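# Open printer door, remove build plate, set it down

## Task

Swing the 3-D printer's door fully open and leave it that way. Remove the build plate (the thin magnetic sheet sitting on the heated bed) with its printed part still attached, and set it down lying flat on the printer's supporting surface, away from both the printer and its door. At the end the printer must be in its original spot with its original heading, and nearby objects must be in their original places and upright; a slight nudge that leaves one close to its spot is acceptable. Nothing may count on the robot to stay in place. Finish by releasing everything and pulling the grippers away.

## Robot and tools

Robot: two arms, left_arm and right_arm. These are only names, not sides of a camera picture. Their root links sit at (0, +0.300, 0) m and (0, -0.300, 0) m in the scene frame, both unrotated (quat_wxyz 1,0,0,0). Scene frame: origin on the table top midway between the bases, +x reaching out over the table, +z up, left_arm on the +y side.

Gripper: fingers point along the gripper's +z axis and separate along its y axis. The reported hand point lies between the finger pads, roughly 1 cm short of the fingertips.

execute_actions(actions, pictures). actions is a list with zero or one entry.
- Empty list: nothing new is commanded; returns the current state with camera pictures.
- Motion: {"rows": [...], "steps": n}. rows holds 1 to 15 rows; steps is 1 to 15 (15 if omitted) but a motion needs at least 7. Each step is 1/30 s and uses one row; when rows run out the final row repeats. Every row is one flat list of 14 numbers covering both arms, even if one stays still: left_arm waist, shoulder, elbow, wrist pitch, wrist yaw, wrist roll, opening, then right_arm in the same seven-number order. Joint numbers are absolute target angles in radians in each arm's own joint space (same form as the Joint positions line), not offsets. Opening is a target on a -1 (closed) to +1 (fully open) scale.
- Wait: {"steps": n} with no rows, n up to 300. Nothing new is sent; it returns once n steps have elapsed since the previous result, and your reply time is part of that count.
- pictures: true adds camera images to a result; otherwise only an empty actions list brings them.
A refused call moves nothing.

Joint ranges per arm (rad): waist -2.880 to 2.880, shoulder 0.000 to 3.142, elbow 0.000 to 3.019, wrist pitch -1.693 to 1.571, wrist yaw -1.571 to 1.571, wrist roll -2.094 to 2.094. A target more than 0.019 beyond a range end, and also farther out than that joint's last reported angle, gets the whole call refused. True ends may differ from these by up to 0.019 either way; a target beyond the true end is clipped there and the result may print "joint sent to its limit" (possibly about an earlier action still running). Absence of that line proves nothing about room left.

Speed: each step the command sent to a joint stays within a fixed distance of its measured angle: waist 0.264, shoulder 0.32, elbow 0.276, wrist pitch 0.33, wrist yaw 0.186, wrist roll 0.522 rad. If an arm's targets would place its hand over 70 mm from where it is now, all its targets are pulled back toward the measured angles. Far goals therefore take several actions.

Timing: each result is captured 7 steps before its action finishes; those 7 steps then run while you compose the next reply, and the next action starts afterward. Meanwhile the arms keep heading for the last row sent, until every arm has nearly stopped (slow or blocked motion counts as stopped) or a step is HELD; after that only a fresh action moves them further. Fingers still in motion finish their travel.

Result lines:
- State line, left_arm: ... | right_arm: ...: each hand's end_effector_position (m) and end_effector_quat_wxyz in the scene frame. Printed position may be off, more so when reaching far.
- Joint positions / Joint velocities: one block per arm, six joints (rad, rad/s) then finger-pad gap (m, m/s; 0.094 m is fully open).
- grip_measured: measured finger opening on the command scale. Each gripper has its own constant error up to about 1 mm of opening. Away from the ends of the scale, the fingers go to where grip_measured would equal your number.
- "joint command not followed": the clearance check altered or blocked some joint targets; the rest of the row still ran.
- HELD: marks steps where all or part of your row was not sent.
- MOTOR HOT (from 85 °C) and OVER-TEMPERATURE FAULT (at 100 °C the arm and its gripper go limp and drop until cooled). Holding loads, even while you think, heats motors; heat partly persists into later scenes.

Gripping: to hold, command an opening below grip_measured; about 0.03 under holds firmly, a smaller margin more gently. Pad force tops out around 50 to 62 N (lower on some grippers) and is reduced for parts under about 2 mm thick, such as a thin sheet. First contact can spike harder.

zoom_image(camera, region): enlarged view of part of a camera's latest full image. camera is cam_high, cam_low, cam_left_wrist or cam_right_wrist (all 504x504). region is [x0, y0, x1, y1] in pixels from the top-left, no larger than 504 by 504.

show_instructions(): shows the scene's reference pages; nothing moves, no camera images.
read_manual(section): returns URDF licence texts; "licences" is the only section.
finished_scene(scene): ends and grades the current scene (give its number, 1 or 2) and starts the next; irreversible. Replying without any tool call ends everything.

Avoid: arms striking or pressing each other hard (can end the scene), knocking anything off the table (fails), dropping or slipping the plate, slamming the door, hard hits and very hard pushes. Occasional brief tugs on held parts or pushes on loose objects may occur. Smooth, low-effort, quick motion is better.

Each tool is called as a command line: name --argument value for each argument, lists and objects as JSON in quotes; but a table of rows of numbers goes row by row, as --pt "numbers of a row", without its own name.

Reference images:

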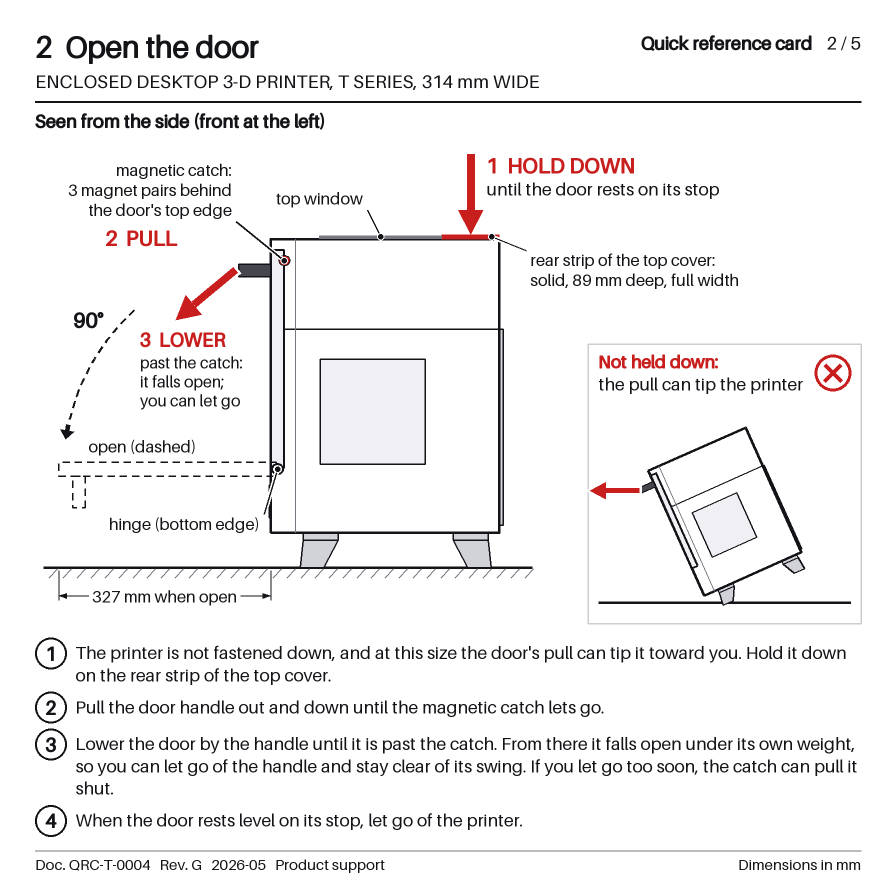

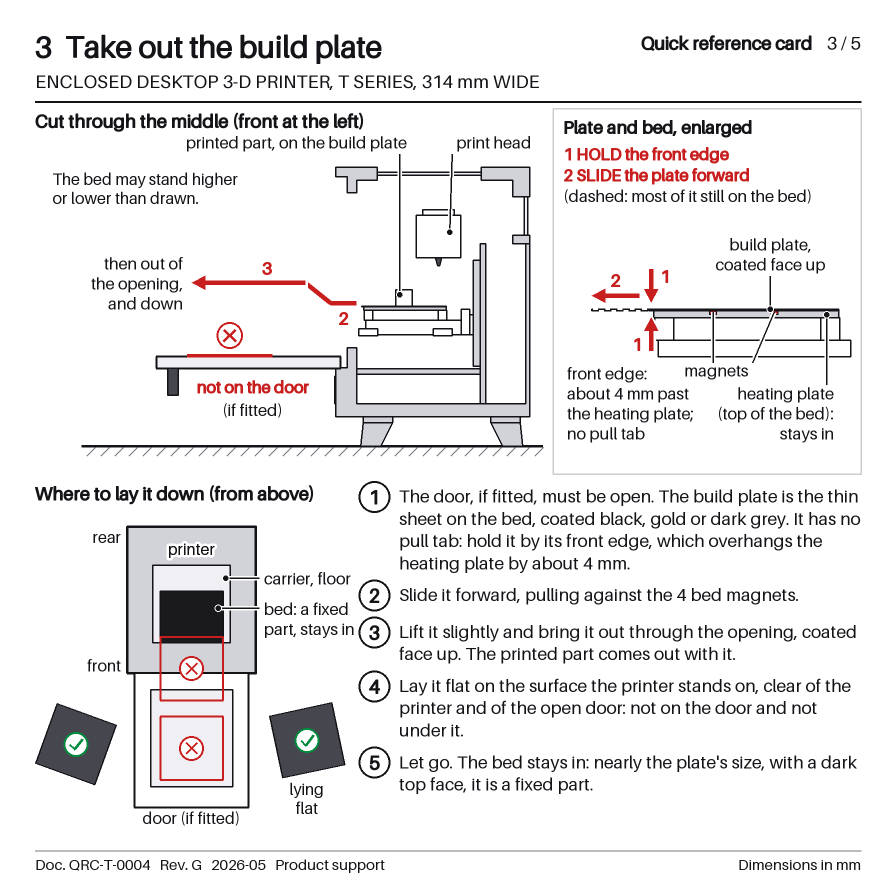

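## Session

execute_actions --actions '[]'

Scene clock: 0.00 s of 4500.00 s.
left_arm: end_effector_position=(+0.5201, +0.2976, +0.4891) grip_measured=+1.000 end_effector_quat_wxyz=(+0.705, -0.006, +0.709, -0.006) | right_arm: end_effector_position=(+0.5185, -0.2996, +0.4962) grip_measured=+1.000 end_effector_quat_wxyz=(+0.706, +0.002, +0.708, -0.004)
Joint positions: left_arm=[-0.006  1.05   1.044  0.001 -0.006 -0.017  0.094] | right_arm=[ 0.007  1.045  1.059 -0.017  0.015 -0.002  0.094]
Joint velocities: left_arm=[-0.015 -0.005 -0.007  0.002  0.022  0.081  0.   ] | right_arm=[-0.005  0.005 -0.002  0.007 -0.007 -0.007  0.   ]

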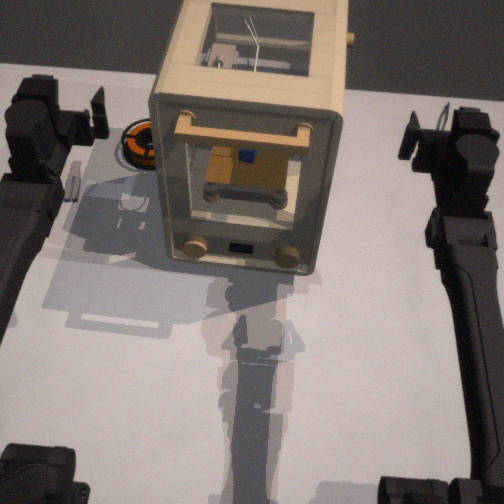

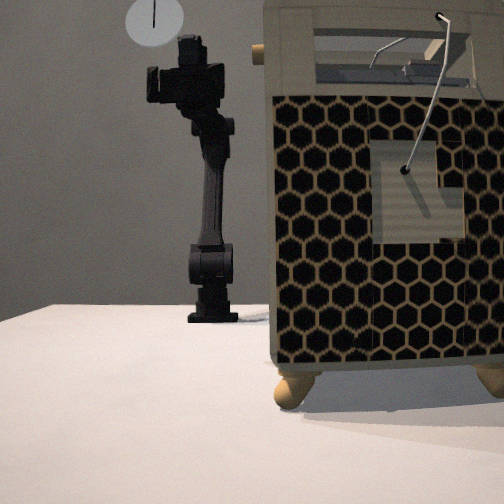

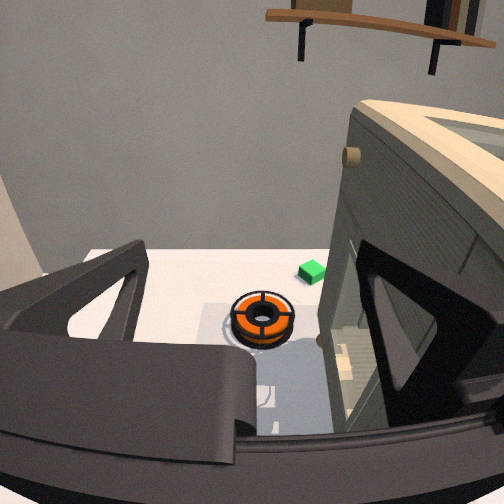

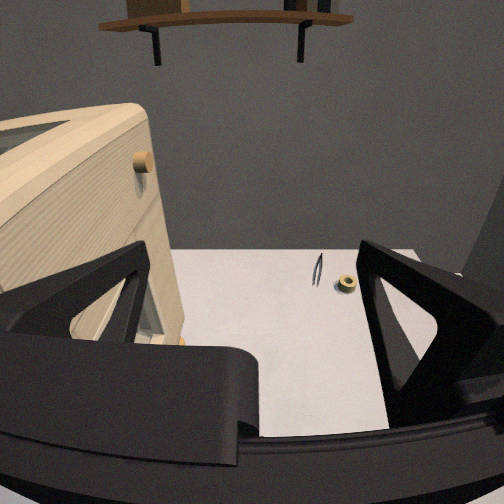

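execute_actions --actions '[{"rows":[[0,1.07,1.08,-0.02,0,0,0.8,0,1.03,1.04,0,0,0,1],[0,1.1,1.13,-0.04,0,0,0.6,0,1.01,1.02,0,0,0,1],[0,1.13,1.18,-0.07,0,0,0.4,0,0.98,0.99,0,0,0,1],[0,1.17,1.24,-0.1,0,0,0.2,0,0.95,0.96,0,0,0,1],[0,1.21,1.3,-0.13,0,0,0,0,0.92,0.93,0,0,0,1],[0,1.25,1.36,-0.16,0,0,-0.2,0,0.89,0.9,0,0,0,1],[0,1.29,1.42,-0.19,0,0,-0.4,0,0.86,0.87,0,0,0,1],[0,1.33,1.48,-0.22,0,0,-0.6,0,0.83,0.84,0,0,0,1],[0,1.37,1.54,-0.25,0,0,-0.8,0.02,0.8,0.81,0,0.02,0,1],[0,1.41,1.6,-0.28,0,0,-1,0.05,0.77,0.78,0,0.05,0,1],[0,1.45,1.66,-0.31,0,0,-1,0.09,0.75,0.76,0,0.09,0,1],[0,1.49,1.72,-0.34,0,0,-1,0.13,0.73,0.74,0,0.13,0,1],[0,1.53,1.78,-0.37,0,0,-1,0.17,0.72,0.73,0,0.17,0,1],[0,1.57,1.84,-0.4,0,0,-1,0.22,0.72,0.73,0,0.22,0,1],[0,1.61,1.9,-0.43,0,0,-1,0.27,0.72,0.73,0,0.27,0,1]]}]'

execute_actions --actions '[{"rows":[[0,1.65,1.96,-0.46,0,0,-1,0.33,0.72,0.73,0,0.33,0,1],[0,1.69,2.02,-0.49,0,0,-1,0.39,0.72,0.73,0,0.39,0,1],[0,1.73,2.08,-0.52,0,0,-1,0.45,0.72,0.73,0,0.45,0,1],[0,1.77,2.14,-0.55,0,0,-1,0.51,0.72,0.73,0,0.51,0,1],[0,1.81,2.2,-0.58,0,0,-1,0.57,0.73,0.74,0,0.57,0,1],[0,1.85,2.26,-0.6,0,0,-1,0.63,0.75,0.75,0,0.63,0,1],[0,1.88,2.32,-0.62,0,0,-1,0.69,0.77,0.77,0,0.69,0,1],[0,1.91,2.38,-0.64,0,0,-1,0.75,0.79,0.79,0,0.75,0,1],[0,1.94,2.43,-0.66,0,0,-1,0.81,0.82,0.81,0.01,0.81,0,1],[0,1.96,2.47,-0.68,0,0,-1,0.87,0.85,0.83,0.02,0.87,0,1],[0,1.98,2.5,-0.7,0,0,-1,0.93,0.88,0.85,0.03,0.93,0,1],[0,2.0,2.53,-0.71,0,0,-1,0.99,0.91,0.87,0.04,0.99,0,1],[0,2.01,2.55,-0.72,0,0,-1,1.05,0.94,0.89,0.05,1.05,0,1],[0,2.02,2.57,-0.73,0,0,-1,1.11,0.96,0.9,0.06,1.11,0,1],[0,2.03,2.58,-0.74,0,0,-1,1.2,0.98,0.91,0.07,1.2,0,1]]}]'

execute_actions --actions '[{"steps":25}]' --pictures true

Scene clock: 3.20 s of 4500.00 s.
left_arm: end_effector_position=(+0.5840, +0.2966, +0.5102) grip_measured=-0.475 end_effector_quat_wxyz=(+0.675, -0.003, +0.738, -0.005) | right_arm: end_effector_position=(+0.4758, -0.2979, +0.4493) grip_measured=+1.000 end_effector_quat_wxyz=(+0.690, -0.002, +0.724, +0.000)
Joint positions: left_arm=[-0.006  1.226  1.284 -0.147 -0.002 -0.011  0.025] | right_arm=[ 0.007  0.925  0.893 -0.017  0.003 -0.002  0.094]
Joint velocities: left_arm=[ 0.005  1.343  1.849 -0.818  0.037 -0.081 -0.252] | right_arm=[-0.005 -0.943 -0.945  0.007  0.022  0.007  0.   ]
Steps of this call (steps 1 to 88: nothing new was sent; steps 89 to 96: the first 8 steps of this action). Readings (joint positions):
89: left_arm=[-0.006 1.050 1.044 -0.001 -0.005 -0.016] | right_arm=[0.007 1.045 1.057 -0.017 0.010 -0.002]
90: left_arm=[-0.006 1.053 1.046 -0.006 -0.004 -0.015] | right_arm=[0.007 1.043 1.053 -0.017 0.006 -0.002]
92: left_arm=[-0.006 1.077 1.078 -0.043 -0.003 -0.012] | right_arm=[0.007 1.025 1.022 -0.017 0.004 -0.002]
96: the state above

Scene clock: 3.70 s of 4500.00 s.
left_arm: end_effector_position=(+0.7886, +0.2954, +0.5575) grip_measured=-0.979 end_effector_quat_wxyz=(+0.626, -0.002, +0.780, -0.004) | right_arm: end_effector_position=(+0.3656, -0.1671, +0.4311) grip_measured=+1.000 end_effector_quat_wxyz=(+0.703, +0.016, +0.711, -0.024)
Joint positions: left_arm=[-0.006  1.849  2.211 -0.581 -0.002 -0.009  0.001] | right_arm=[ 0.636  0.729  0.731 -0.017  0.693 -0.002  0.094]
Joint velocities: left_arm=[-0.024  1.138  1.702 -0.686 -0.037 -0.037 -0.   ] | right_arm=[ 1.822  0.376  0.027 -0.012  1.722  0.007  0.   ]
Steps of this call (steps 1 to 7: the last 7 steps of your previous action; steps 8 to 15: the first 8 steps of this action). Readings (joint positions):
8: left_arm=[-0.006 1.574 1.795 -0.384 -0.002 -0.009] | right_arm=[0.204 0.706 0.732 -0.017 0.279 -0.002]
9: left_arm=[-0.006 1.613 1.854 -0.414 -0.002 -0.009] | right_arm=[0.263 0.703 0.732 -0.017 0.336 -0.002]
11: left_arm=[-0.006 1.692 1.973 -0.475 -0.002 -0.009] | right_arm=[0.387 0.704 0.732 -0.017 0.453 -0.002]
15: the state above

Scene clock: 4.53 s of 4500.00 s.
left_arm: end_effector_position=(+0.8328, +0.2952, +0.5482) grip_measured=-0.979 end_effector_quat_wxyz=(+0.611, -0.002, +0.792, -0.003) | right_arm: end_effector_position=(+0.2858, +0.0061, +0.4188) grip_measured=+1.000 end_effector_quat_wxyz=(+0.694, -0.037, +0.718, -0.026)
Joint positions: left_arm=[-0.006  2.044  2.516 -0.728 -0.002 -0.009  0.001] | right_arm=[ 1.213  0.994  0.854  0.045  1.197 -0.002  0.094]
Joint velocities: left_arm=[ 0.005 -0.015  0.002  0.012  0.081 -0.081  0.001] | right_arm=[-0.005 -0.015  0.012  0.012  0.007  0.051  0.   ]
Kept back: nothing.
Steps of this call (steps 1 to 7: the last 7 steps of your previous action; steps 8 to 25: the robot went on to your last target). Readings (joint positions):
1: left_arm=[-0.006 1.886 2.268 -0.603 -0.002 -0.009] | right_arm=[0.696 0.745 0.734 -0.017 0.753 -0.002]
2: left_arm=[-0.006 1.920 2.320 -0.624 -0.002 -0.009] | right_arm=[0.755 0.767 0.740 -0.016 0.814 -0.002]
4: left_arm=[-0.006 1.974 2.401 -0.662 -0.002 -0.009] | right_arm=[0.870 0.827 0.767 -0.006 0.930 -0.002]
8: left_arm=[-0.006 2.035 2.489 -0.714 -0.002 -0.009] | right_arm=[1.092 0.950 0.833 0.026 1.157 -0.002]
25: the state above

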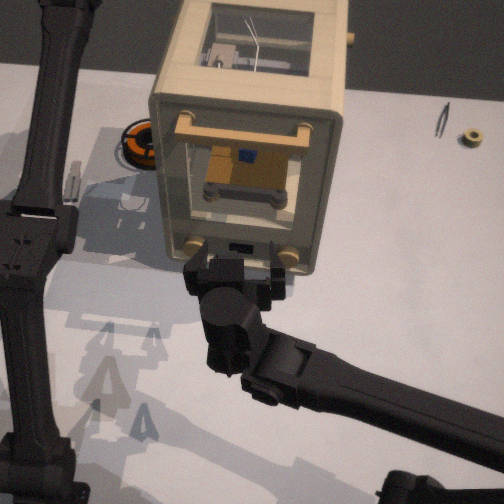

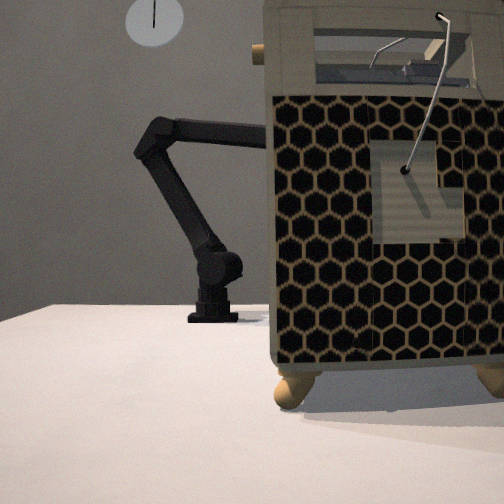

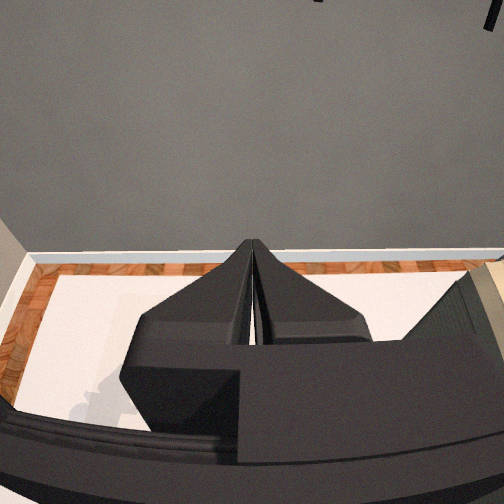

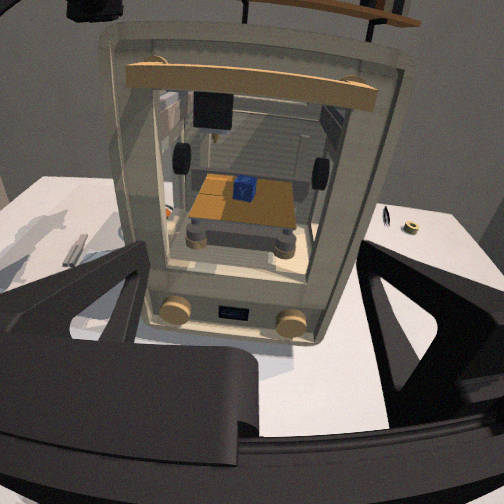

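execute_actions --actions '[{"rows":[[0,2.02,2.6,-0.74,0,0,-1,1.18,0.99,0.93,0.08,1.18,-0.1,1],[0,2.01,2.62,-0.74,0,0,-1,1.16,1.0,0.95,0.09,1.16,-0.2,1],[0,2.0,2.64,-0.74,0,0,-1,1.14,1.01,0.97,0.1,1.14,-0.3,1],[0,2.0,2.66,-0.74,0,0,-1,1.12,1.02,0.99,0.11,1.12,-0.4,1],[0,2.0,2.67,-0.74,0,0,-1,1.1,1.03,1.0,0.12,1.1,-0.52,1],[0,2.0,2.67,-0.74,0,0,-1,1.08,1.04,1.01,0.12,1.08,-0.64,1],[-0.02,2.0,2.67,-0.74,0,0,-1,1.06,1.05,1.02,0.13,1.06,-0.76,1],[-0.04,2.0,2.67,-0.74,0,0,-1,1.04,1.06,1.03,0.13,1.04,-0.88,1],[-0.06,2.0,2.67,-0.74,0,0,-1,1.02,1.072,1.04,0.14,1.02,-1.0,1],[-0.085,2.0,2.67,-0.74,0,0,-1,1.0,1.085,1.05,0.14,1.0,-1.12,1],[-0.11,2.0,2.67,-0.74,0,0,-1,0.98,1.097,1.06,0.14,0.98,-1.24,1],[-0.135,2.0,2.67,-0.74,0,0,-1,0.96,1.11,1.07,0.14,0.96,-1.36,1],[-0.16,2.0,2.67,-0.74,0,0,-1,0.94,1.12,1.08,0.14,0.94,-1.46,1],[-0.185,2.0,2.67,-0.74,0,0,-1,0.92,1.13,1.09,0.14,0.92,-1.53,1],[-0.21,2.0,2.67,-0.74,0,0,-1,0.9,1.14,1.095,0.14,0.9,-1.58,1]]}]'

execute_actions --actions '[{"steps":22}]' --pictures true

Scene clock: 5.60 s of 4500.00 s.
left_arm: end_effector_position=(+0.8278, +0.2946, +0.5714) grip_measured=-0.979 end_effector_quat_wxyz=(+0.627, -0.002, +0.779, -0.004) | right_arm: end_effector_position=(+0.3268, +0.0053, +0.4675) grip_measured=+1.000 end_effector_quat_wxyz=(+0.697, -0.164, +0.683, -0.143)
Joint positions: left_arm=[-0.007  2.044  2.557 -0.729 -0.002 -0.009  0.001] | right_arm=[ 1.095  1.022  0.954  0.096  1.061 -0.462  0.094]
Joint velocities: left_arm=[-0.034 -0.015  0.212  0.007 -0.007 -0.051 -0.   ] | right_arm=[-0.718  0.21   0.535  0.203 -0.52  -2.703  0.   ]
Steps of this call (steps 1 to 15: the robot went on to your last target; steps 16 to 24: nothing new was sent; steps 25 to 32: the first 8 steps of this action). Readings (joint positions):
25: left_arm=[-0.006 2.044 2.518 -0.728 -0.002 -0.009] | right_arm=[1.211 0.994 0.855 0.046 1.191 -0.014]
26: left_arm=[-0.006 2.044 2.521 -0.729 -0.002 -0.009] | right_arm=[1.207 0.994 0.859 0.049 1.177 -0.042]
28: left_arm=[-0.006 2.044 2.529 -0.729 -0.002 -0.009] | right_arm=[1.182 0.997 0.878 0.061 1.140 -0.140]
32: the state above

Scene clock: 6.33 s of 4500.00 s.
left_arm: end_effector_position=(+0.7956, +0.1150, +0.6047) grip_measured=-0.979 end_effector_quat_wxyz=(+0.643, +0.084, +0.757, -0.077) | right_arm: end_effector_position=(+0.4080, -0.0039, +0.4698) grip_measured=+1.000 end_effector_quat_wxyz=(+0.511, -0.488, +0.506, -0.496)
Joint positions: left_arm=[-0.228  2.034  2.602 -0.729  0.001 -0.008  0.001] | right_arm=[ 0.9    1.138  1.042  0.118  0.902 -1.554  0.094]
Joint velocities: left_arm=[ 0.034 -0.044  0.066 -0.032 -0.007  0.037  0.001] | right_arm=[-0.015 -0.005 -0.007  0.012  0.081  0.007  0.   ]
Kept back: nothing.
Steps of this call (steps 1 to 7: the last 7 steps of your previous action; steps 8 to 22: the robot went on to your last target). Readings (joint positions):
1: left_arm=[-0.008 2.043 2.563 -0.729 -0.002 -0.009] | right_arm=[1.071 1.029 0.971 0.103 1.041 -0.558]
2: left_arm=[-0.011 2.042 2.567 -0.729 -0.002 -0.009] | right_arm=[1.048 1.037 0.985 0.110 1.021 -0.655]
4: left_arm=[-0.023 2.039 2.570 -0.729 -0.002 -0.009] | right_arm=[1.006 1.055 1.009 0.117 0.981 -0.848]
8: left_arm=[-0.075 2.038 2.570 -0.729 -0.002 -0.009] | right_arm=[0.930 1.104 1.039 0.118 0.910 -1.223]
22: the state above

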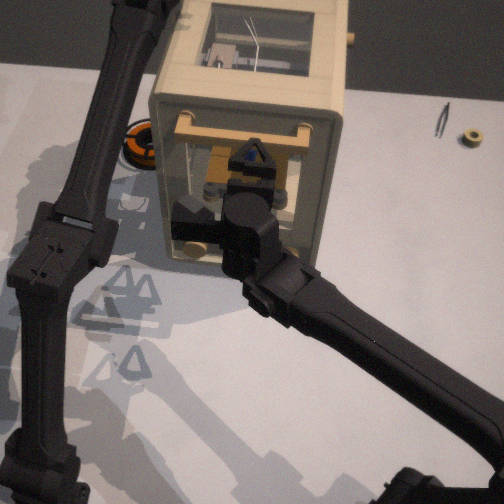

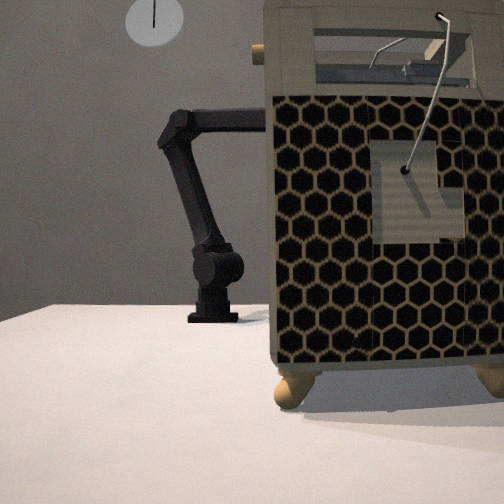

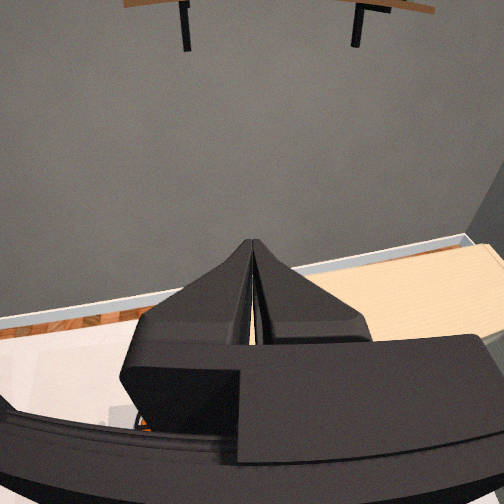

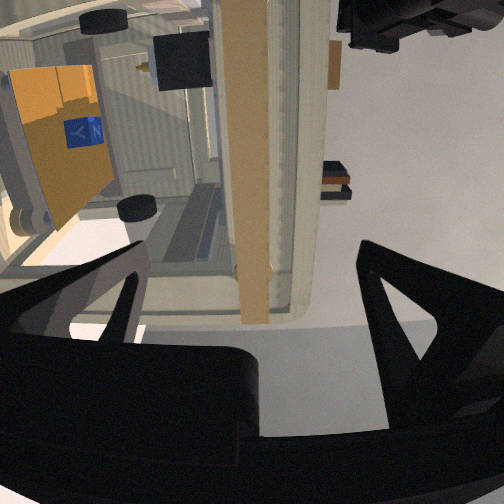

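execute_actions --actions '[{"rows":[[-0.22,2.04,2.66,-0.75,0,0,-1,0.89,1.15,1.104,0.14,0.895,-1.59,0.9],[-0.22,2.045,2.66,-0.76,0,0,-1,0.88,1.16,1.113,0.14,0.89,-1.59,0.8],[-0.22,2.05,2.66,-0.77,0,0,-1,0.87,1.17,1.122,0.14,0.88,-1.59,0.7],[-0.22,2.055,2.66,-0.78,0,0,-1,0.86,1.18,1.13,0.14,0.87,-1.59,0.6],[-0.22,2.06,2.66,-0.79,0,0,-1,0.85,1.19,1.139,0.14,0.865,-1.59,0.5],[-0.22,2.065,2.66,-0.8,0,0,-1,0.84,1.2,1.147,0.14,0.855,-1.59,0.4],[-0.22,2.07,2.66,-0.81,0,0,-1,0.83,1.21,1.155,0.14,0.85,-1.59,0.3],[-0.22,2.075,2.66,-0.82,0,0,-1,0.82,1.22,1.163,0.14,0.84,-1.59,0.2],[-0.22,2.08,2.66,-0.83,0,0,-1,0.81,1.23,1.171,0.14,0.835,-1.59,0.1],[-0.22,2.085,2.66,-0.83,0,0,-1,0.8,1.24,1.18,0.14,0.825,-1.59,0.1],[-0.22,2.09,2.66,-0.83,0,0,-1,0.789,1.25,1.187,0.14,0.82,-1.59,0.1]]}]'

execute_actions --actions '[{"steps":15}]' --pictures true

Scene clock: 7.10 s of 4500.00 s.
left_arm: end_effector_position=(+0.7965, +0.1221, +0.5896) grip_measured=-0.979 end_effector_quat_wxyz=(+0.622, +0.082, +0.775, -0.071) | right_arm: end_effector_position=(+0.4283, -0.0006, +0.4803) grip_measured=+0.257 end_effector_quat_wxyz=(+0.513, -0.492, +0.497, -0.498)
Joint positions: left_arm=[-0.219  2.041  2.608 -0.785  0.001 -0.008  0.001] | right_arm=[ 0.861  1.174  1.09   0.118  0.851 -1.577  0.059]
Joint velocities: left_arm=[ 0.005  0.132  0.002 -0.33  -0.051  0.007  0.001] | right_arm=[-0.347  0.308  0.32   0.002 -0.242 -0.066 -0.109]
Steps of this call (steps 1 to 15: the robot went on to your last target; steps 16 to 23: the first 8 steps of this action). Readings (joint positions):
16: left_arm=[-0.219 2.026 2.608 -0.730 0.001 -0.008] | right_arm=[0.900 1.138 1.042 0.118 0.901 -1.570]
17: left_arm=[-0.219 2.027 2.608 -0.734 0.001 -0.008] | right_arm=[0.899 1.139 1.043 0.118 0.897 -1.572]
19: left_arm=[-0.219 2.028 2.608 -0.748 0.001 -0.008] | right_arm=[0.895 1.143 1.050 0.118 0.881 -1.575]
23: the state above

Scene clock: 7.60 s of 4500.00 s.
left_arm: end_effector_position=(+0.8215, +0.1166, +0.5290) grip_measured=-0.979 end_effector_quat_wxyz=(+0.583, +0.085, +0.805, -0.067) | right_arm: end_effector_position=(+0.4652, -0.0086, +0.4710) grip_measured=+0.102 end_effector_quat_wxyz=(+0.493, -0.491, +0.506, -0.510)
Joint positions: left_arm=[-0.219  2.105  2.608 -0.82   0.001 -0.008  0.001] | right_arm=[ 0.792  1.241  1.132  0.118  0.823 -1.579  0.052]
Joint velocities: left_arm=[ 0.005 -0.005  0.012 -0.002  0.037 -0.022 -0.   ] | right_arm=[ 0.005 -0.005 -0.012  0.002 -0.037  0.007  0.001]
Kept back: nothing.
Steps of this call (steps 1 to 7: the last 7 steps of your previous action; steps 8 to 15: the robot went on to your last target). Readings (joint positions):
1: left_arm=[-0.219 2.046 2.608 -0.795 0.001 -0.008] | right_arm=[0.849 1.184 1.101 0.118 0.844 -1.577]
2: left_arm=[-0.219 2.052 2.608 -0.804 0.001 -0.008] | right_arm=[0.836 1.195 1.110 0.118 0.836 -1.578]
4: left_arm=[-0.219 2.066 2.608 -0.812 0.001 -0.008] | right_arm=[0.813 1.216 1.126 0.118 0.825 -1.578]
8: left_arm=[-0.219 2.093 2.608 -0.818 0.001 -0.008] | right_arm=[0.792 1.239 1.132 0.118 0.824 -1.579]
15: the state above

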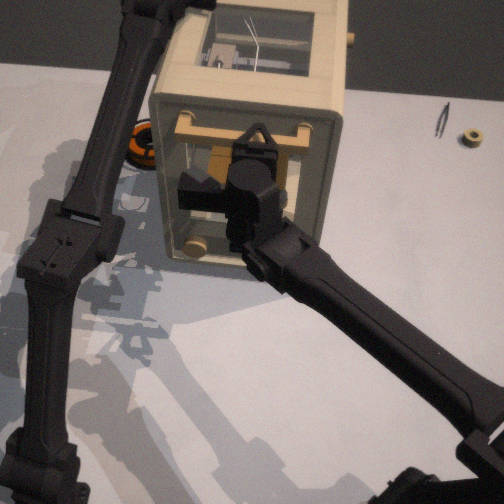

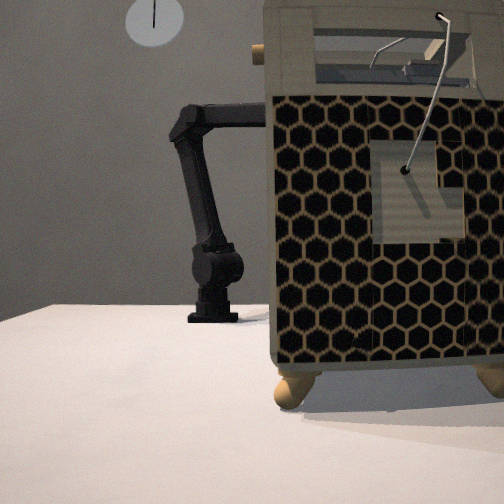

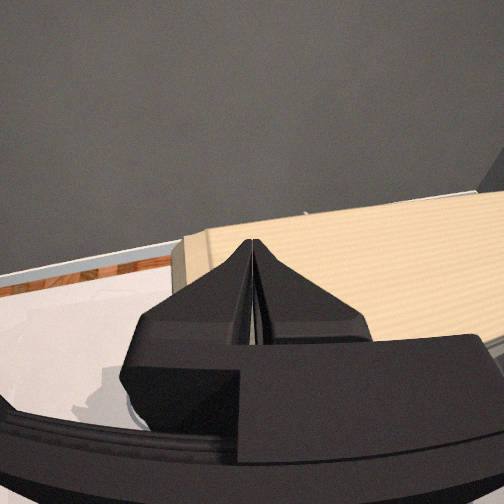

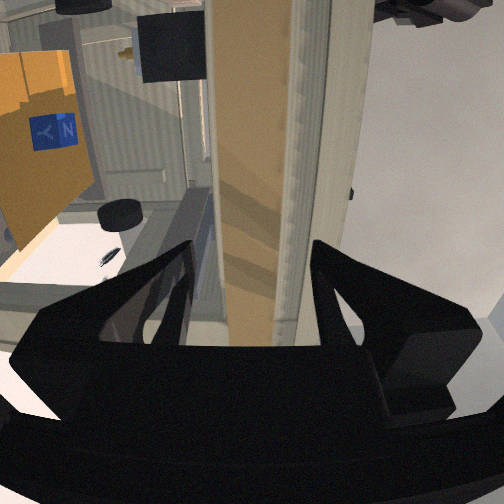

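execute_actions --actions '[{"rows":[[-0.22,2.1,2.65,-0.84,0,0,-1,0.8,1.24,1.18,0.13,0.825,-1.59,0.0],[-0.22,2.105,2.64,-0.85,0,0,-1,0.81,1.24,1.17,0.12,0.83,-1.59,-0.1],[-0.22,2.11,2.63,-0.86,0,0,-1,0.82,1.24,1.16,0.12,0.84,-1.59,-0.2],[-0.22,2.115,2.62,-0.87,0,0,-1,0.82,1.24,1.16,0.12,0.84,-1.59,-0.3],[-0.22,2.12,2.61,-0.88,0,0,-1,0.82,1.24,1.16,0.12,0.84,-1.59,-0.4],[-0.22,2.125,2.6,-0.89,0,0,-1,0.82,1.24,1.16,0.12,0.84,-1.59,-0.45],[-0.22,2.13,2.6,-0.9,0,0,-1,0.82,1.24,1.16,0.12,0.84,-1.59,-0.5],[-0.22,2.135,2.6,-0.9,0,0,-1,0.82,1.24,1.16,0.12,0.84,-1.59,-0.55],[-0.22,2.14,2.6,-0.9,0,0,-1,0.82,1.24,1.16,0.12,0.84,-1.59,-0.6],[-0.22,2.14,2.6,-0.9,0,0,-1,0.82,1.24,1.16,0.12,0.84,-1.59,-0.65],[-0.22,2.14,2.6,-0.9,0,0,-1,0.82,1.24,1.16,0.12,0.84,-1.59,-0.7]]}]'

execute_actions --actions '[{"steps":12}]' --pictures true

Scene clock: 8.30 s of 4500.00 s.
left_arm: end_effector_position=(+0.8187, +0.1172, +0.5224) grip_measured=-0.979 end_effector_quat_wxyz=(+0.571, +0.086, +0.814, -0.065) | right_arm: end_effector_position=(+0.4611, -0.0046, +0.4710) grip_measured=-0.521 end_effector_quat_wxyz=(+0.493, -0.491, +0.506, -0.510)
Joint positions: left_arm=[-0.219  2.105  2.608 -0.851  0.001 -0.008  0.001] | right_arm=[ 0.806  1.241  1.132  0.118  0.837 -1.58   0.022]
Joint velocities: left_arm=[-0.005 -0.024  0.017 -0.076  0.007  0.066  0.   ] | right_arm=[ 0.044  0.015  0.012 -0.012  0.007 -0.007 -0.055]
Steps of this call (steps 1 to 13: the robot went on to your last target; steps 14 to 21: the first 8 steps of this action). Readings (joint positions):
14: left_arm=[-0.219 2.105 2.608 -0.821 0.001 -0.008] | right_arm=[0.792 1.241 1.132 0.118 0.823 -1.579]
15: left_arm=[-0.219 2.105 2.608 -0.824 0.001 -0.008] | right_arm=[0.792 1.241 1.132 0.118 0.825 -1.579]
17: left_arm=[-0.219 2.105 2.608 -0.835 0.001 -0.008] | right_arm=[0.795 1.241 1.132 0.118 0.835 -1.580]
21: the state above

Scene clock: 8.70 s of 4500.00 s.
left_arm: end_effector_position=(+0.8183, +0.1173, +0.5220) grip_measured=-0.979 end_effector_quat_wxyz=(+0.570, +0.086, +0.815, -0.065) | right_arm: end_effector_position=(+0.4609, -0.0043, +0.4708) grip_measured=-0.598 end_effector_quat_wxyz=(+0.493, -0.491, +0.506, -0.510)
Joint positions: left_arm=[-0.219  2.104  2.608 -0.854  0.001 -0.008  0.001] | right_arm=[ 0.807  1.241  1.132  0.118  0.839 -1.58   0.019]
Joint velocities: left_arm=[-0.005  0.005 -0.007  0.017  0.051  0.007  0.   ] | right_arm=[-0.005 -0.005  0.007 -0.007  0.066 -0.037  0.   ]
Kept back: nothing.
Steps of this call (steps 1 to 7: the last 7 steps of your previous action; steps 8 to 12: the robot went on to your last target). Readings (joint positions):
1: left_arm=[-0.219 2.105 2.608 -0.853 0.001 -0.008] | right_arm=[0.807 1.241 1.132 0.118 0.838 -1.580]
2: left_arm=[-0.219 2.104 2.608 -0.853 0.001 -0.008] | right_arm=[0.807 1.241 1.132 0.118 0.839 -1.580]
4: left_arm=[-0.219 2.104 2.608 -0.854 0.001 -0.008] | right_arm=[0.807 1.241 1.132 0.118 0.839 -1.580]
8: left_arm=[-0.219 2.104 2.608 -0.854 0.001 -0.008] | right_arm=[0.807 1.241 1.132 0.118 0.839 -1.580]
12: the state above

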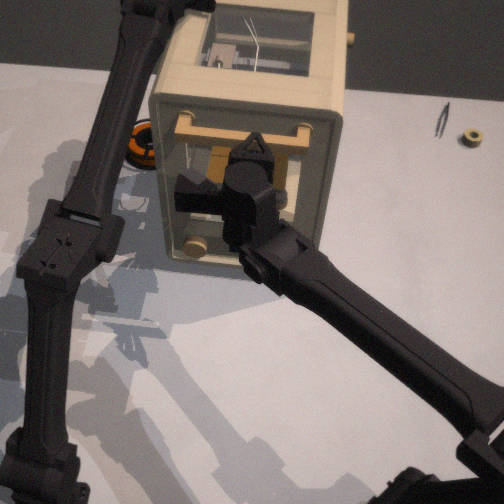

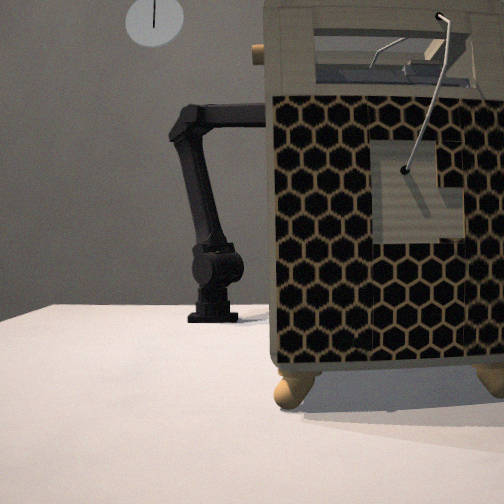

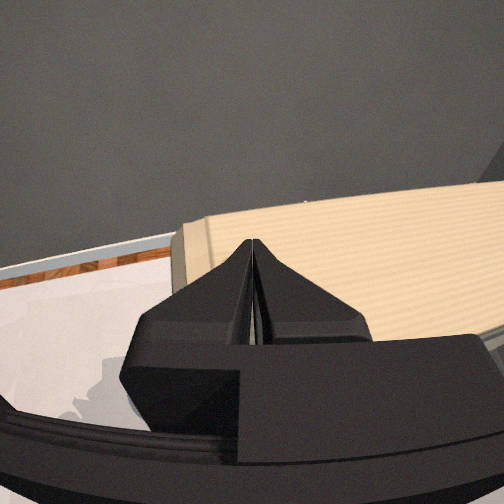

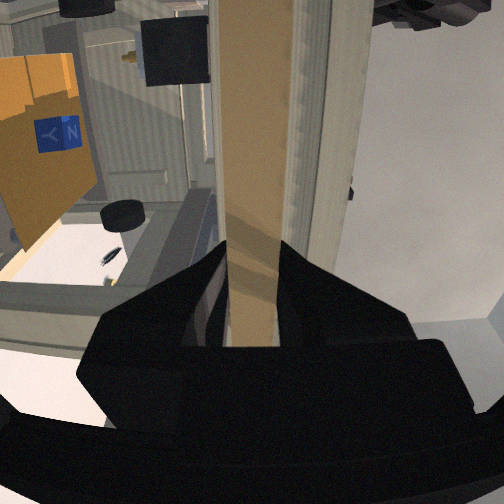

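execute_actions --actions '[{"rows":[[-0.22,2.15,2.59,-0.91,0,0,-1,0.82,1.235,1.14,0.14,0.84,-1.59,-0.7],[-0.22,2.15,2.585,-0.92,0,0,-1,0.825,1.23,1.125,0.16,0.845,-1.6,-0.7],[-0.22,2.15,2.585,-0.92,0,0,-1,0.83,1.225,1.115,0.18,0.85,-1.61,-0.7],[-0.22,2.15,2.585,-0.92,0,0,-1,0.835,1.22,1.105,0.2,0.853,-1.62,-0.7],[-0.22,2.15,2.585,-0.92,0,0,-1,0.84,1.215,1.095,0.22,0.856,-1.63,-0.7],[-0.22,2.15,2.585,-0.92,0,0,-1,0.845,1.21,1.085,0.24,0.86,-1.64,-0.7],[-0.22,2.15,2.585,-0.92,0,0,-1,0.85,1.205,1.075,0.26,0.863,-1.65,-0.7],[-0.22,2.15,2.585,-0.92,0,0,-1,0.855,1.2,1.065,0.28,0.866,-1.66,-0.7],[-0.22,2.15,2.585,-0.92,0,0,-1,0.86,1.195,1.055,0.3,0.87,-1.67,-0.7],[-0.22,2.15,2.585,-0.92,0,0,-1,0.865,1.19,1.045,0.32,0.873,-1.68,-0.7]]}]'

execute_actions --actions '[{"steps":10}]' --pictures true

Scene clock: 9.67 s of 4500.00 s.
left_arm: end_effector_position=(+0.8169, +0.1176, +0.5209) grip_measured=-0.979 end_effector_quat_wxyz=(+0.566, +0.087, +0.817, -0.065) | right_arm: end_effector_position=(+0.4585, -0.0045, +0.4694) grip_measured=-0.597 end_effector_quat_wxyz=(+0.503, -0.481, +0.497, -0.518)
Joint positions: left_arm=[-0.219  2.103  2.608 -0.864  0.001 -0.008  0.001] | right_arm=[ 0.81   1.241  1.1    0.206  0.841 -1.617  0.019]
Joint velocities: left_arm=[ 0.005 -0.005  0.007  0.022 -0.037 -0.022 -0.   ] | right_arm=[ 0.005  0.015 -0.173  0.554  0.037 -0.315  0.001]
Steps of this call (steps 1 to 15: the robot went on to your last target; steps 16 to 21: nothing new was sent; steps 22 to 29: the first 8 steps of this action). Readings (joint positions):
22: left_arm=[-0.219 2.104 2.608 -0.854 0.001 -0.008] | right_arm=[0.807 1.241 1.132 0.118 0.839 -1.580]
23: left_arm=[-0.219 2.104 2.608 -0.857 0.001 -0.008] | right_arm=[0.807 1.241 1.131 0.119 0.839 -1.580]
25: left_arm=[-0.219 2.104 2.608 -0.862 0.001 -0.008] | right_arm=[0.808 1.241 1.123 0.139 0.840 -1.586]
29: the state above

Scene clock: 10.00 s of 4500.00 s.
left_arm: end_effector_position=(+0.8169, +0.1176, +0.5208) grip_measured=-0.979 end_effector_quat_wxyz=(+0.566, +0.087, +0.817, -0.065) | right_arm: end_effector_position=(+0.4362, -0.0032, +0.4648) grip_measured=-0.597 end_effector_quat_wxyz=(+0.511, -0.474, +0.488, -0.526)
Joint positions: left_arm=[-0.219  2.103  2.608 -0.864  0.001 -0.008  0.001] | right_arm=[ 0.852  1.21   1.038  0.289  0.877 -1.661  0.019]
Joint velocities: left_arm=[-0.005 -0.005  0.007  0.002 -0.022 -0.007  0.001] | right_arm=[ 0.005  0.005  0.002 -0.012 -0.022 -0.022 -0.001]
Kept back: nothing.
Steps of this call (steps 1 to 7: the last 7 steps of your previous action; steps 8 to 10: the robot went on to your last target). Readings (joint positions):
1: left_arm=[-0.219 2.103 2.608 -0.864 0.001 -0.008] | right_arm=[0.811 1.241 1.094 0.225 0.841 -1.626]
2: left_arm=[-0.219 2.103 2.608 -0.864 0.001 -0.008] | right_arm=[0.814 1.241 1.086 0.244 0.846 -1.635]
4: left_arm=[-0.219 2.103 2.608 -0.864 0.001 -0.008] | right_arm=[0.836 1.228 1.063 0.271 0.870 -1.649]
8: left_arm=[-0.219 2.103 2.608 -0.864 0.001 -0.008] | right_arm=[0.852 1.210 1.038 0.288 0.877 -1.660]
10: the state above

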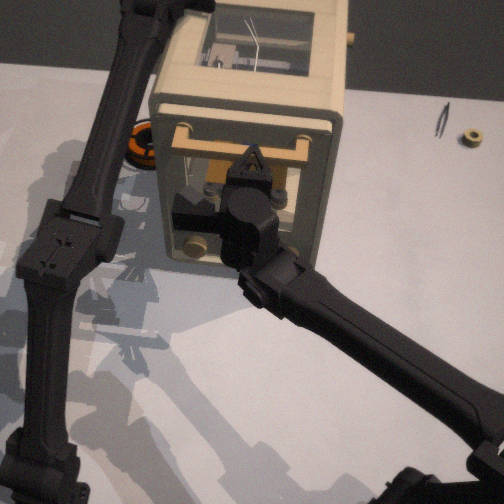

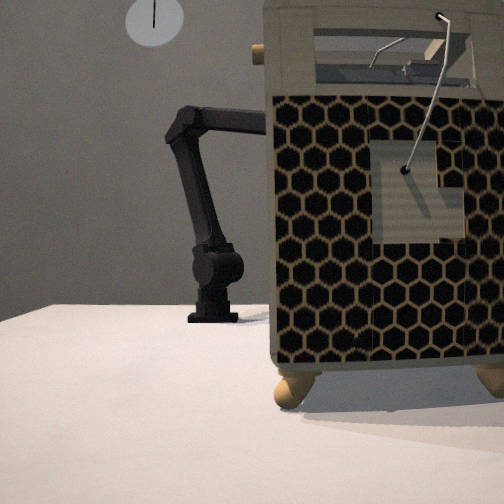

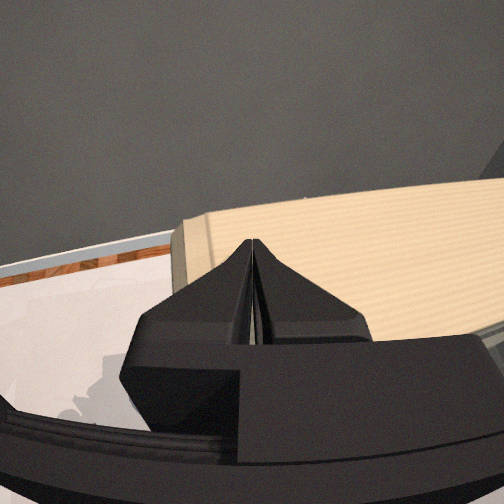

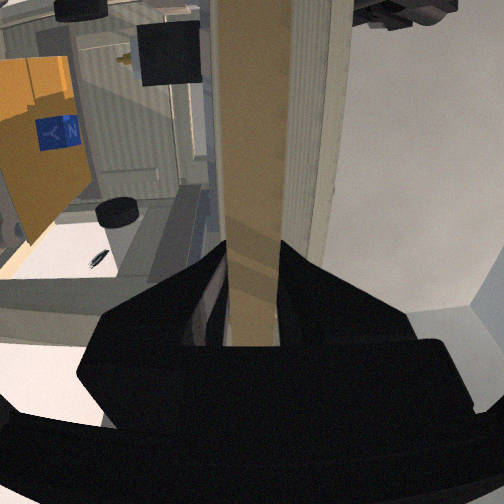

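execute_actions --actions '[{"rows":[[-0.22,2.14,2.59,-0.91,0,0,-1,0.871,1.19,1.03,0.35,0.878,-1.695,-0.7],[-0.22,2.14,2.59,-0.91,0,0,-1,0.877,1.19,1.016,0.38,0.883,-1.71,-0.7],[-0.22,2.14,2.59,-0.91,0,0,-1,0.883,1.19,1.002,0.41,0.888,-1.725,-0.7],[-0.22,2.14,2.59,-0.91,0,0,-1,0.889,1.19,0.988,0.445,0.893,-1.74,-0.7],[-0.22,2.14,2.59,-0.91,0,0,-1,0.895,1.19,0.974,0.48,0.898,-1.76,-0.7],[-0.22,2.14,2.59,-0.91,0,0,-1,0.901,1.19,0.96,0.515,0.903,-1.78,-0.7],[-0.22,2.14,2.59,-0.91,0,0,-1,0.908,1.19,0.947,0.55,0.907,-1.8,-0.7],[-0.22,2.14,2.59,-0.91,0,0,-1,0.915,1.19,0.934,0.585,0.911,-1.82,-0.7],[-0.22,2.14,2.59,-0.91,0,0,-1,0.922,1.19,0.921,0.62,0.914,-1.84,-0.7],[-0.22,2.14,2.59,-0.91,0,0,-1,0.929,1.19,0.908,0.66,0.917,-1.86,-0.7],[-0.22,2.14,2.59,-0.91,0,0,-1,0.936,1.19,0.895,0.7,0.92,-1.88,-0.7],[-0.22,2.14,2.59,-0.91,0,0,-1,0.943,1.19,0.882,0.735,0.923,-1.9,-0.7],[-0.22,2.14,2.59,-0.91,0,0,-1,0.949,1.19,0.869,0.77,0.926,-1.92,-0.7],[-0.22,2.14,2.59,-0.91,0,0,-1,0.955,1.19,0.856,0.805,0.929,-1.935,-0.7]]}]'

execute_actions --actions '[{"rows":[[-0.22,2.14,2.59,-0.91,0,0,-1,0.955,1.19,0.856,0.805,0.929,-1.935,-0.7],[-0.22,2.14,2.59,-0.91,0,0,-1,0.955,1.19,0.856,0.805,0.929,-1.935,-0.7],[-0.22,2.14,2.59,-0.91,0,0,-1,0.955,1.19,0.856,0.805,0.929,-1.935,-0.6],[-0.22,2.14,2.59,-0.91,0,0,-1,0.955,1.19,0.856,0.805,0.929,-1.935,-0.57],[-0.22,2.14,2.59,-0.91,0,0,-1,0.955,1.19,0.856,0.805,0.929,-1.935,-0.54],[-0.22,2.14,2.59,-0.91,0,0,-1,0.955,1.19,0.856,0.805,0.929,-1.935,-0.5],[-0.22,2.14,2.59,-0.91,0,0,-1,0.955,1.19,0.856,0.805,0.929,-1.935,-0.45],[-0.22,2.14,2.59,-0.91,0,0,-1,0.955,1.19,0.856,0.805,0.929,-1.935,-0.4]],"steps":10}]'

execute_actions --actions '[{"steps":20}]' --pictures true

Scene clock: 11.43 s of 4500.00 s.
left_arm: end_effector_position=(+0.8165, +0.1177, +0.5214) grip_measured=-0.979 end_effector_quat_wxyz=(+0.566, +0.087, +0.817, -0.065) | right_arm: end_effector_position=(+0.4190, -0.0021, +0.4587) grip_measured=-0.597 end_effector_quat_wxyz=(+0.528, -0.452, +0.472, -0.543)
Joint positions: left_arm=[-0.219  2.102  2.608 -0.865  0.001 -0.008  0.001] | right_arm=[ 0.886  1.207  0.962  0.486  0.907 -1.755  0.019]
Joint velocities: left_arm=[-0.015 -0.005 -0.012 -0.002  0.066 -0.022 -0.   ] | right_arm=[ 0.21  -0.024 -0.393  1.009  0.139 -0.447 -0.   ]
Steps of this call (steps 1 to 30: the robot went on to your last target; steps 31 to 35: nothing new was sent; steps 36 to 43: the first 8 steps of this action). Readings (joint positions):
36: left_arm=[-0.219 2.102 2.608 -0.864 0.001 -0.008] | right_arm=[0.852 1.210 1.036 0.294 0.877 -1.663]
37: left_arm=[-0.219 2.102 2.608 -0.864 0.001 -0.008] | right_arm=[0.852 1.210 1.030 0.309 0.877 -1.669]
39: left_arm=[-0.219 2.102 2.608 -0.865 0.001 -0.008] | right_arm=[0.860 1.210 1.012 0.356 0.884 -1.689]
43: the state above

Scene clock: 11.77 s of 4500.00 s.
left_arm: end_effector_position=(+0.8165, +0.1177, +0.5214) grip_measured=-0.979 end_effector_quat_wxyz=(+0.566, +0.087, +0.817, -0.065) | right_arm: end_effector_position=(+0.3880, -0.0007, +0.4469) grip_measured=-0.591 end_effector_quat_wxyz=(+0.549, -0.429, +0.442, -0.564)
Joint positions: left_arm=[-0.219  2.102  2.608 -0.865  0.001 -0.008  0.001] | right_arm=[ 0.943  1.205  0.851  0.767  0.93  -1.907  0.019]
Joint velocities: left_arm=[-0.015 -0.015 -0.002 -0.002  0.007 -0.051 -0.001] | right_arm=[-0.005  0.005 -0.032  0.115  0.066 -0.051  0.005]
Steps of this call (steps 1 to 7: the last 7 steps of your previous action; steps 8 to 10: the first 3 steps of this action). Readings (joint positions):
8: left_arm=[-0.219 2.102 2.608 -0.865 0.001 -0.008] | right_arm=[0.940 1.205 0.857 0.750 0.929 -1.895]
9: left_arm=[-0.219 2.102 2.608 -0.865 0.001 -0.008] | right_arm=[0.942 1.205 0.853 0.761 0.930 -1.903]
10: the state above

Scene clock: 12.43 s of 4500.00 s.
left_arm: end_effector_position=(+0.8165, +0.1177, +0.5214) grip_measured=-0.979 end_effector_quat_wxyz=(+0.566, +0.087, +0.817, -0.065) | right_arm: end_effector_position=(+0.3869, -0.0009, +0.4447) grip_measured=-0.401 end_effector_quat_wxyz=(+0.547, -0.432, +0.440, -0.567)
Joint positions: left_arm=[-0.219  2.102  2.608 -0.865  0.001 -0.008  0.001] | right_arm=[ 0.945  1.205  0.844  0.775  0.93  -1.919  0.028]
Joint velocities: left_arm=[-0.015 -0.015 -0.002 -0.012 -0.007  0.007  0.   ] | right_arm=[-0.005 -0.005  0.012  0.017  0.022  0.007 -0.   ]
Kept back: nothing.
Steps of this call (steps 1 to 7: the last 7 steps of your previous action; steps 8 to 20: the robot went on to your last target). Readings (joint positions):
1: left_arm=[-0.219 2.102 2.608 -0.865 0.001 -0.008] | right_arm=[0.943 1.205 0.850 0.769 0.930 -1.909]
2: left_arm=[-0.219 2.102 2.608 -0.865 0.001 -0.008] | right_arm=[0.944 1.205 0.850 0.770 0.930 -1.912]
4: left_arm=[-0.219 2.102 2.608 -0.865 0.001 -0.008] | right_arm=[0.944 1.205 0.850 0.772 0.930 -1.916]
8: left_arm=[-0.219 2.102 2.608 -0.865 0.001 -0.008] | right_arm=[0.944 1.205 0.846 0.775 0.930 -1.918]
20: the state above

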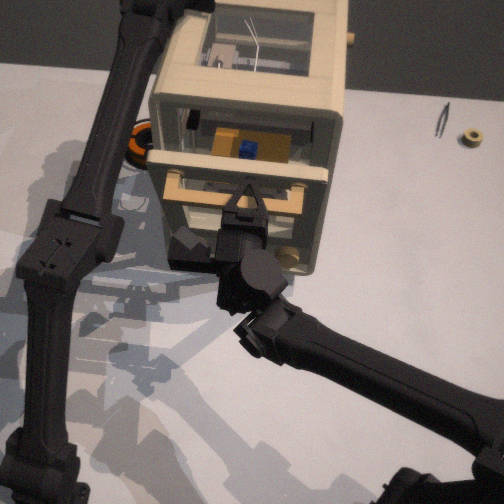

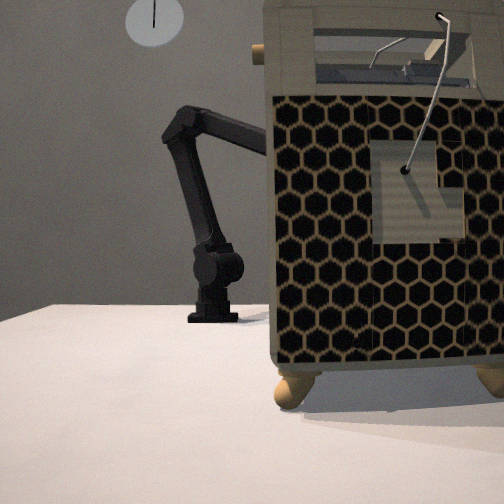

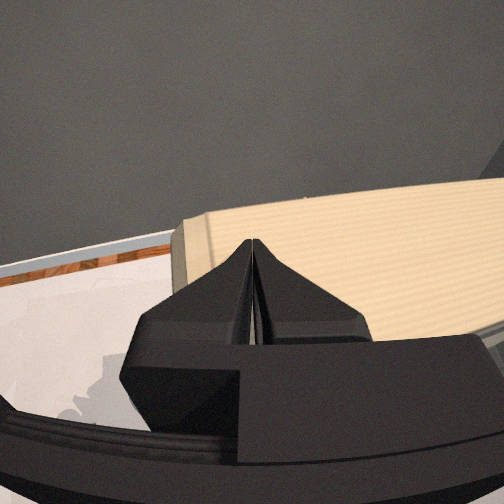

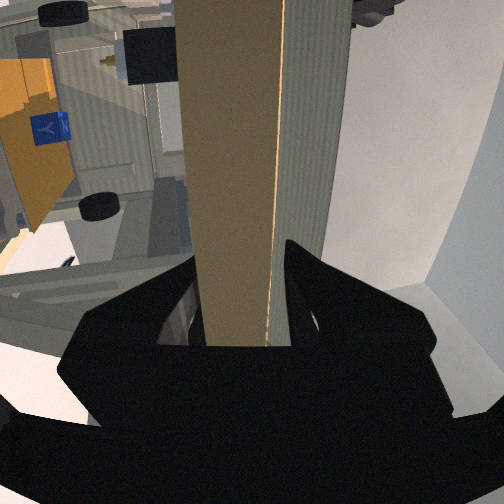

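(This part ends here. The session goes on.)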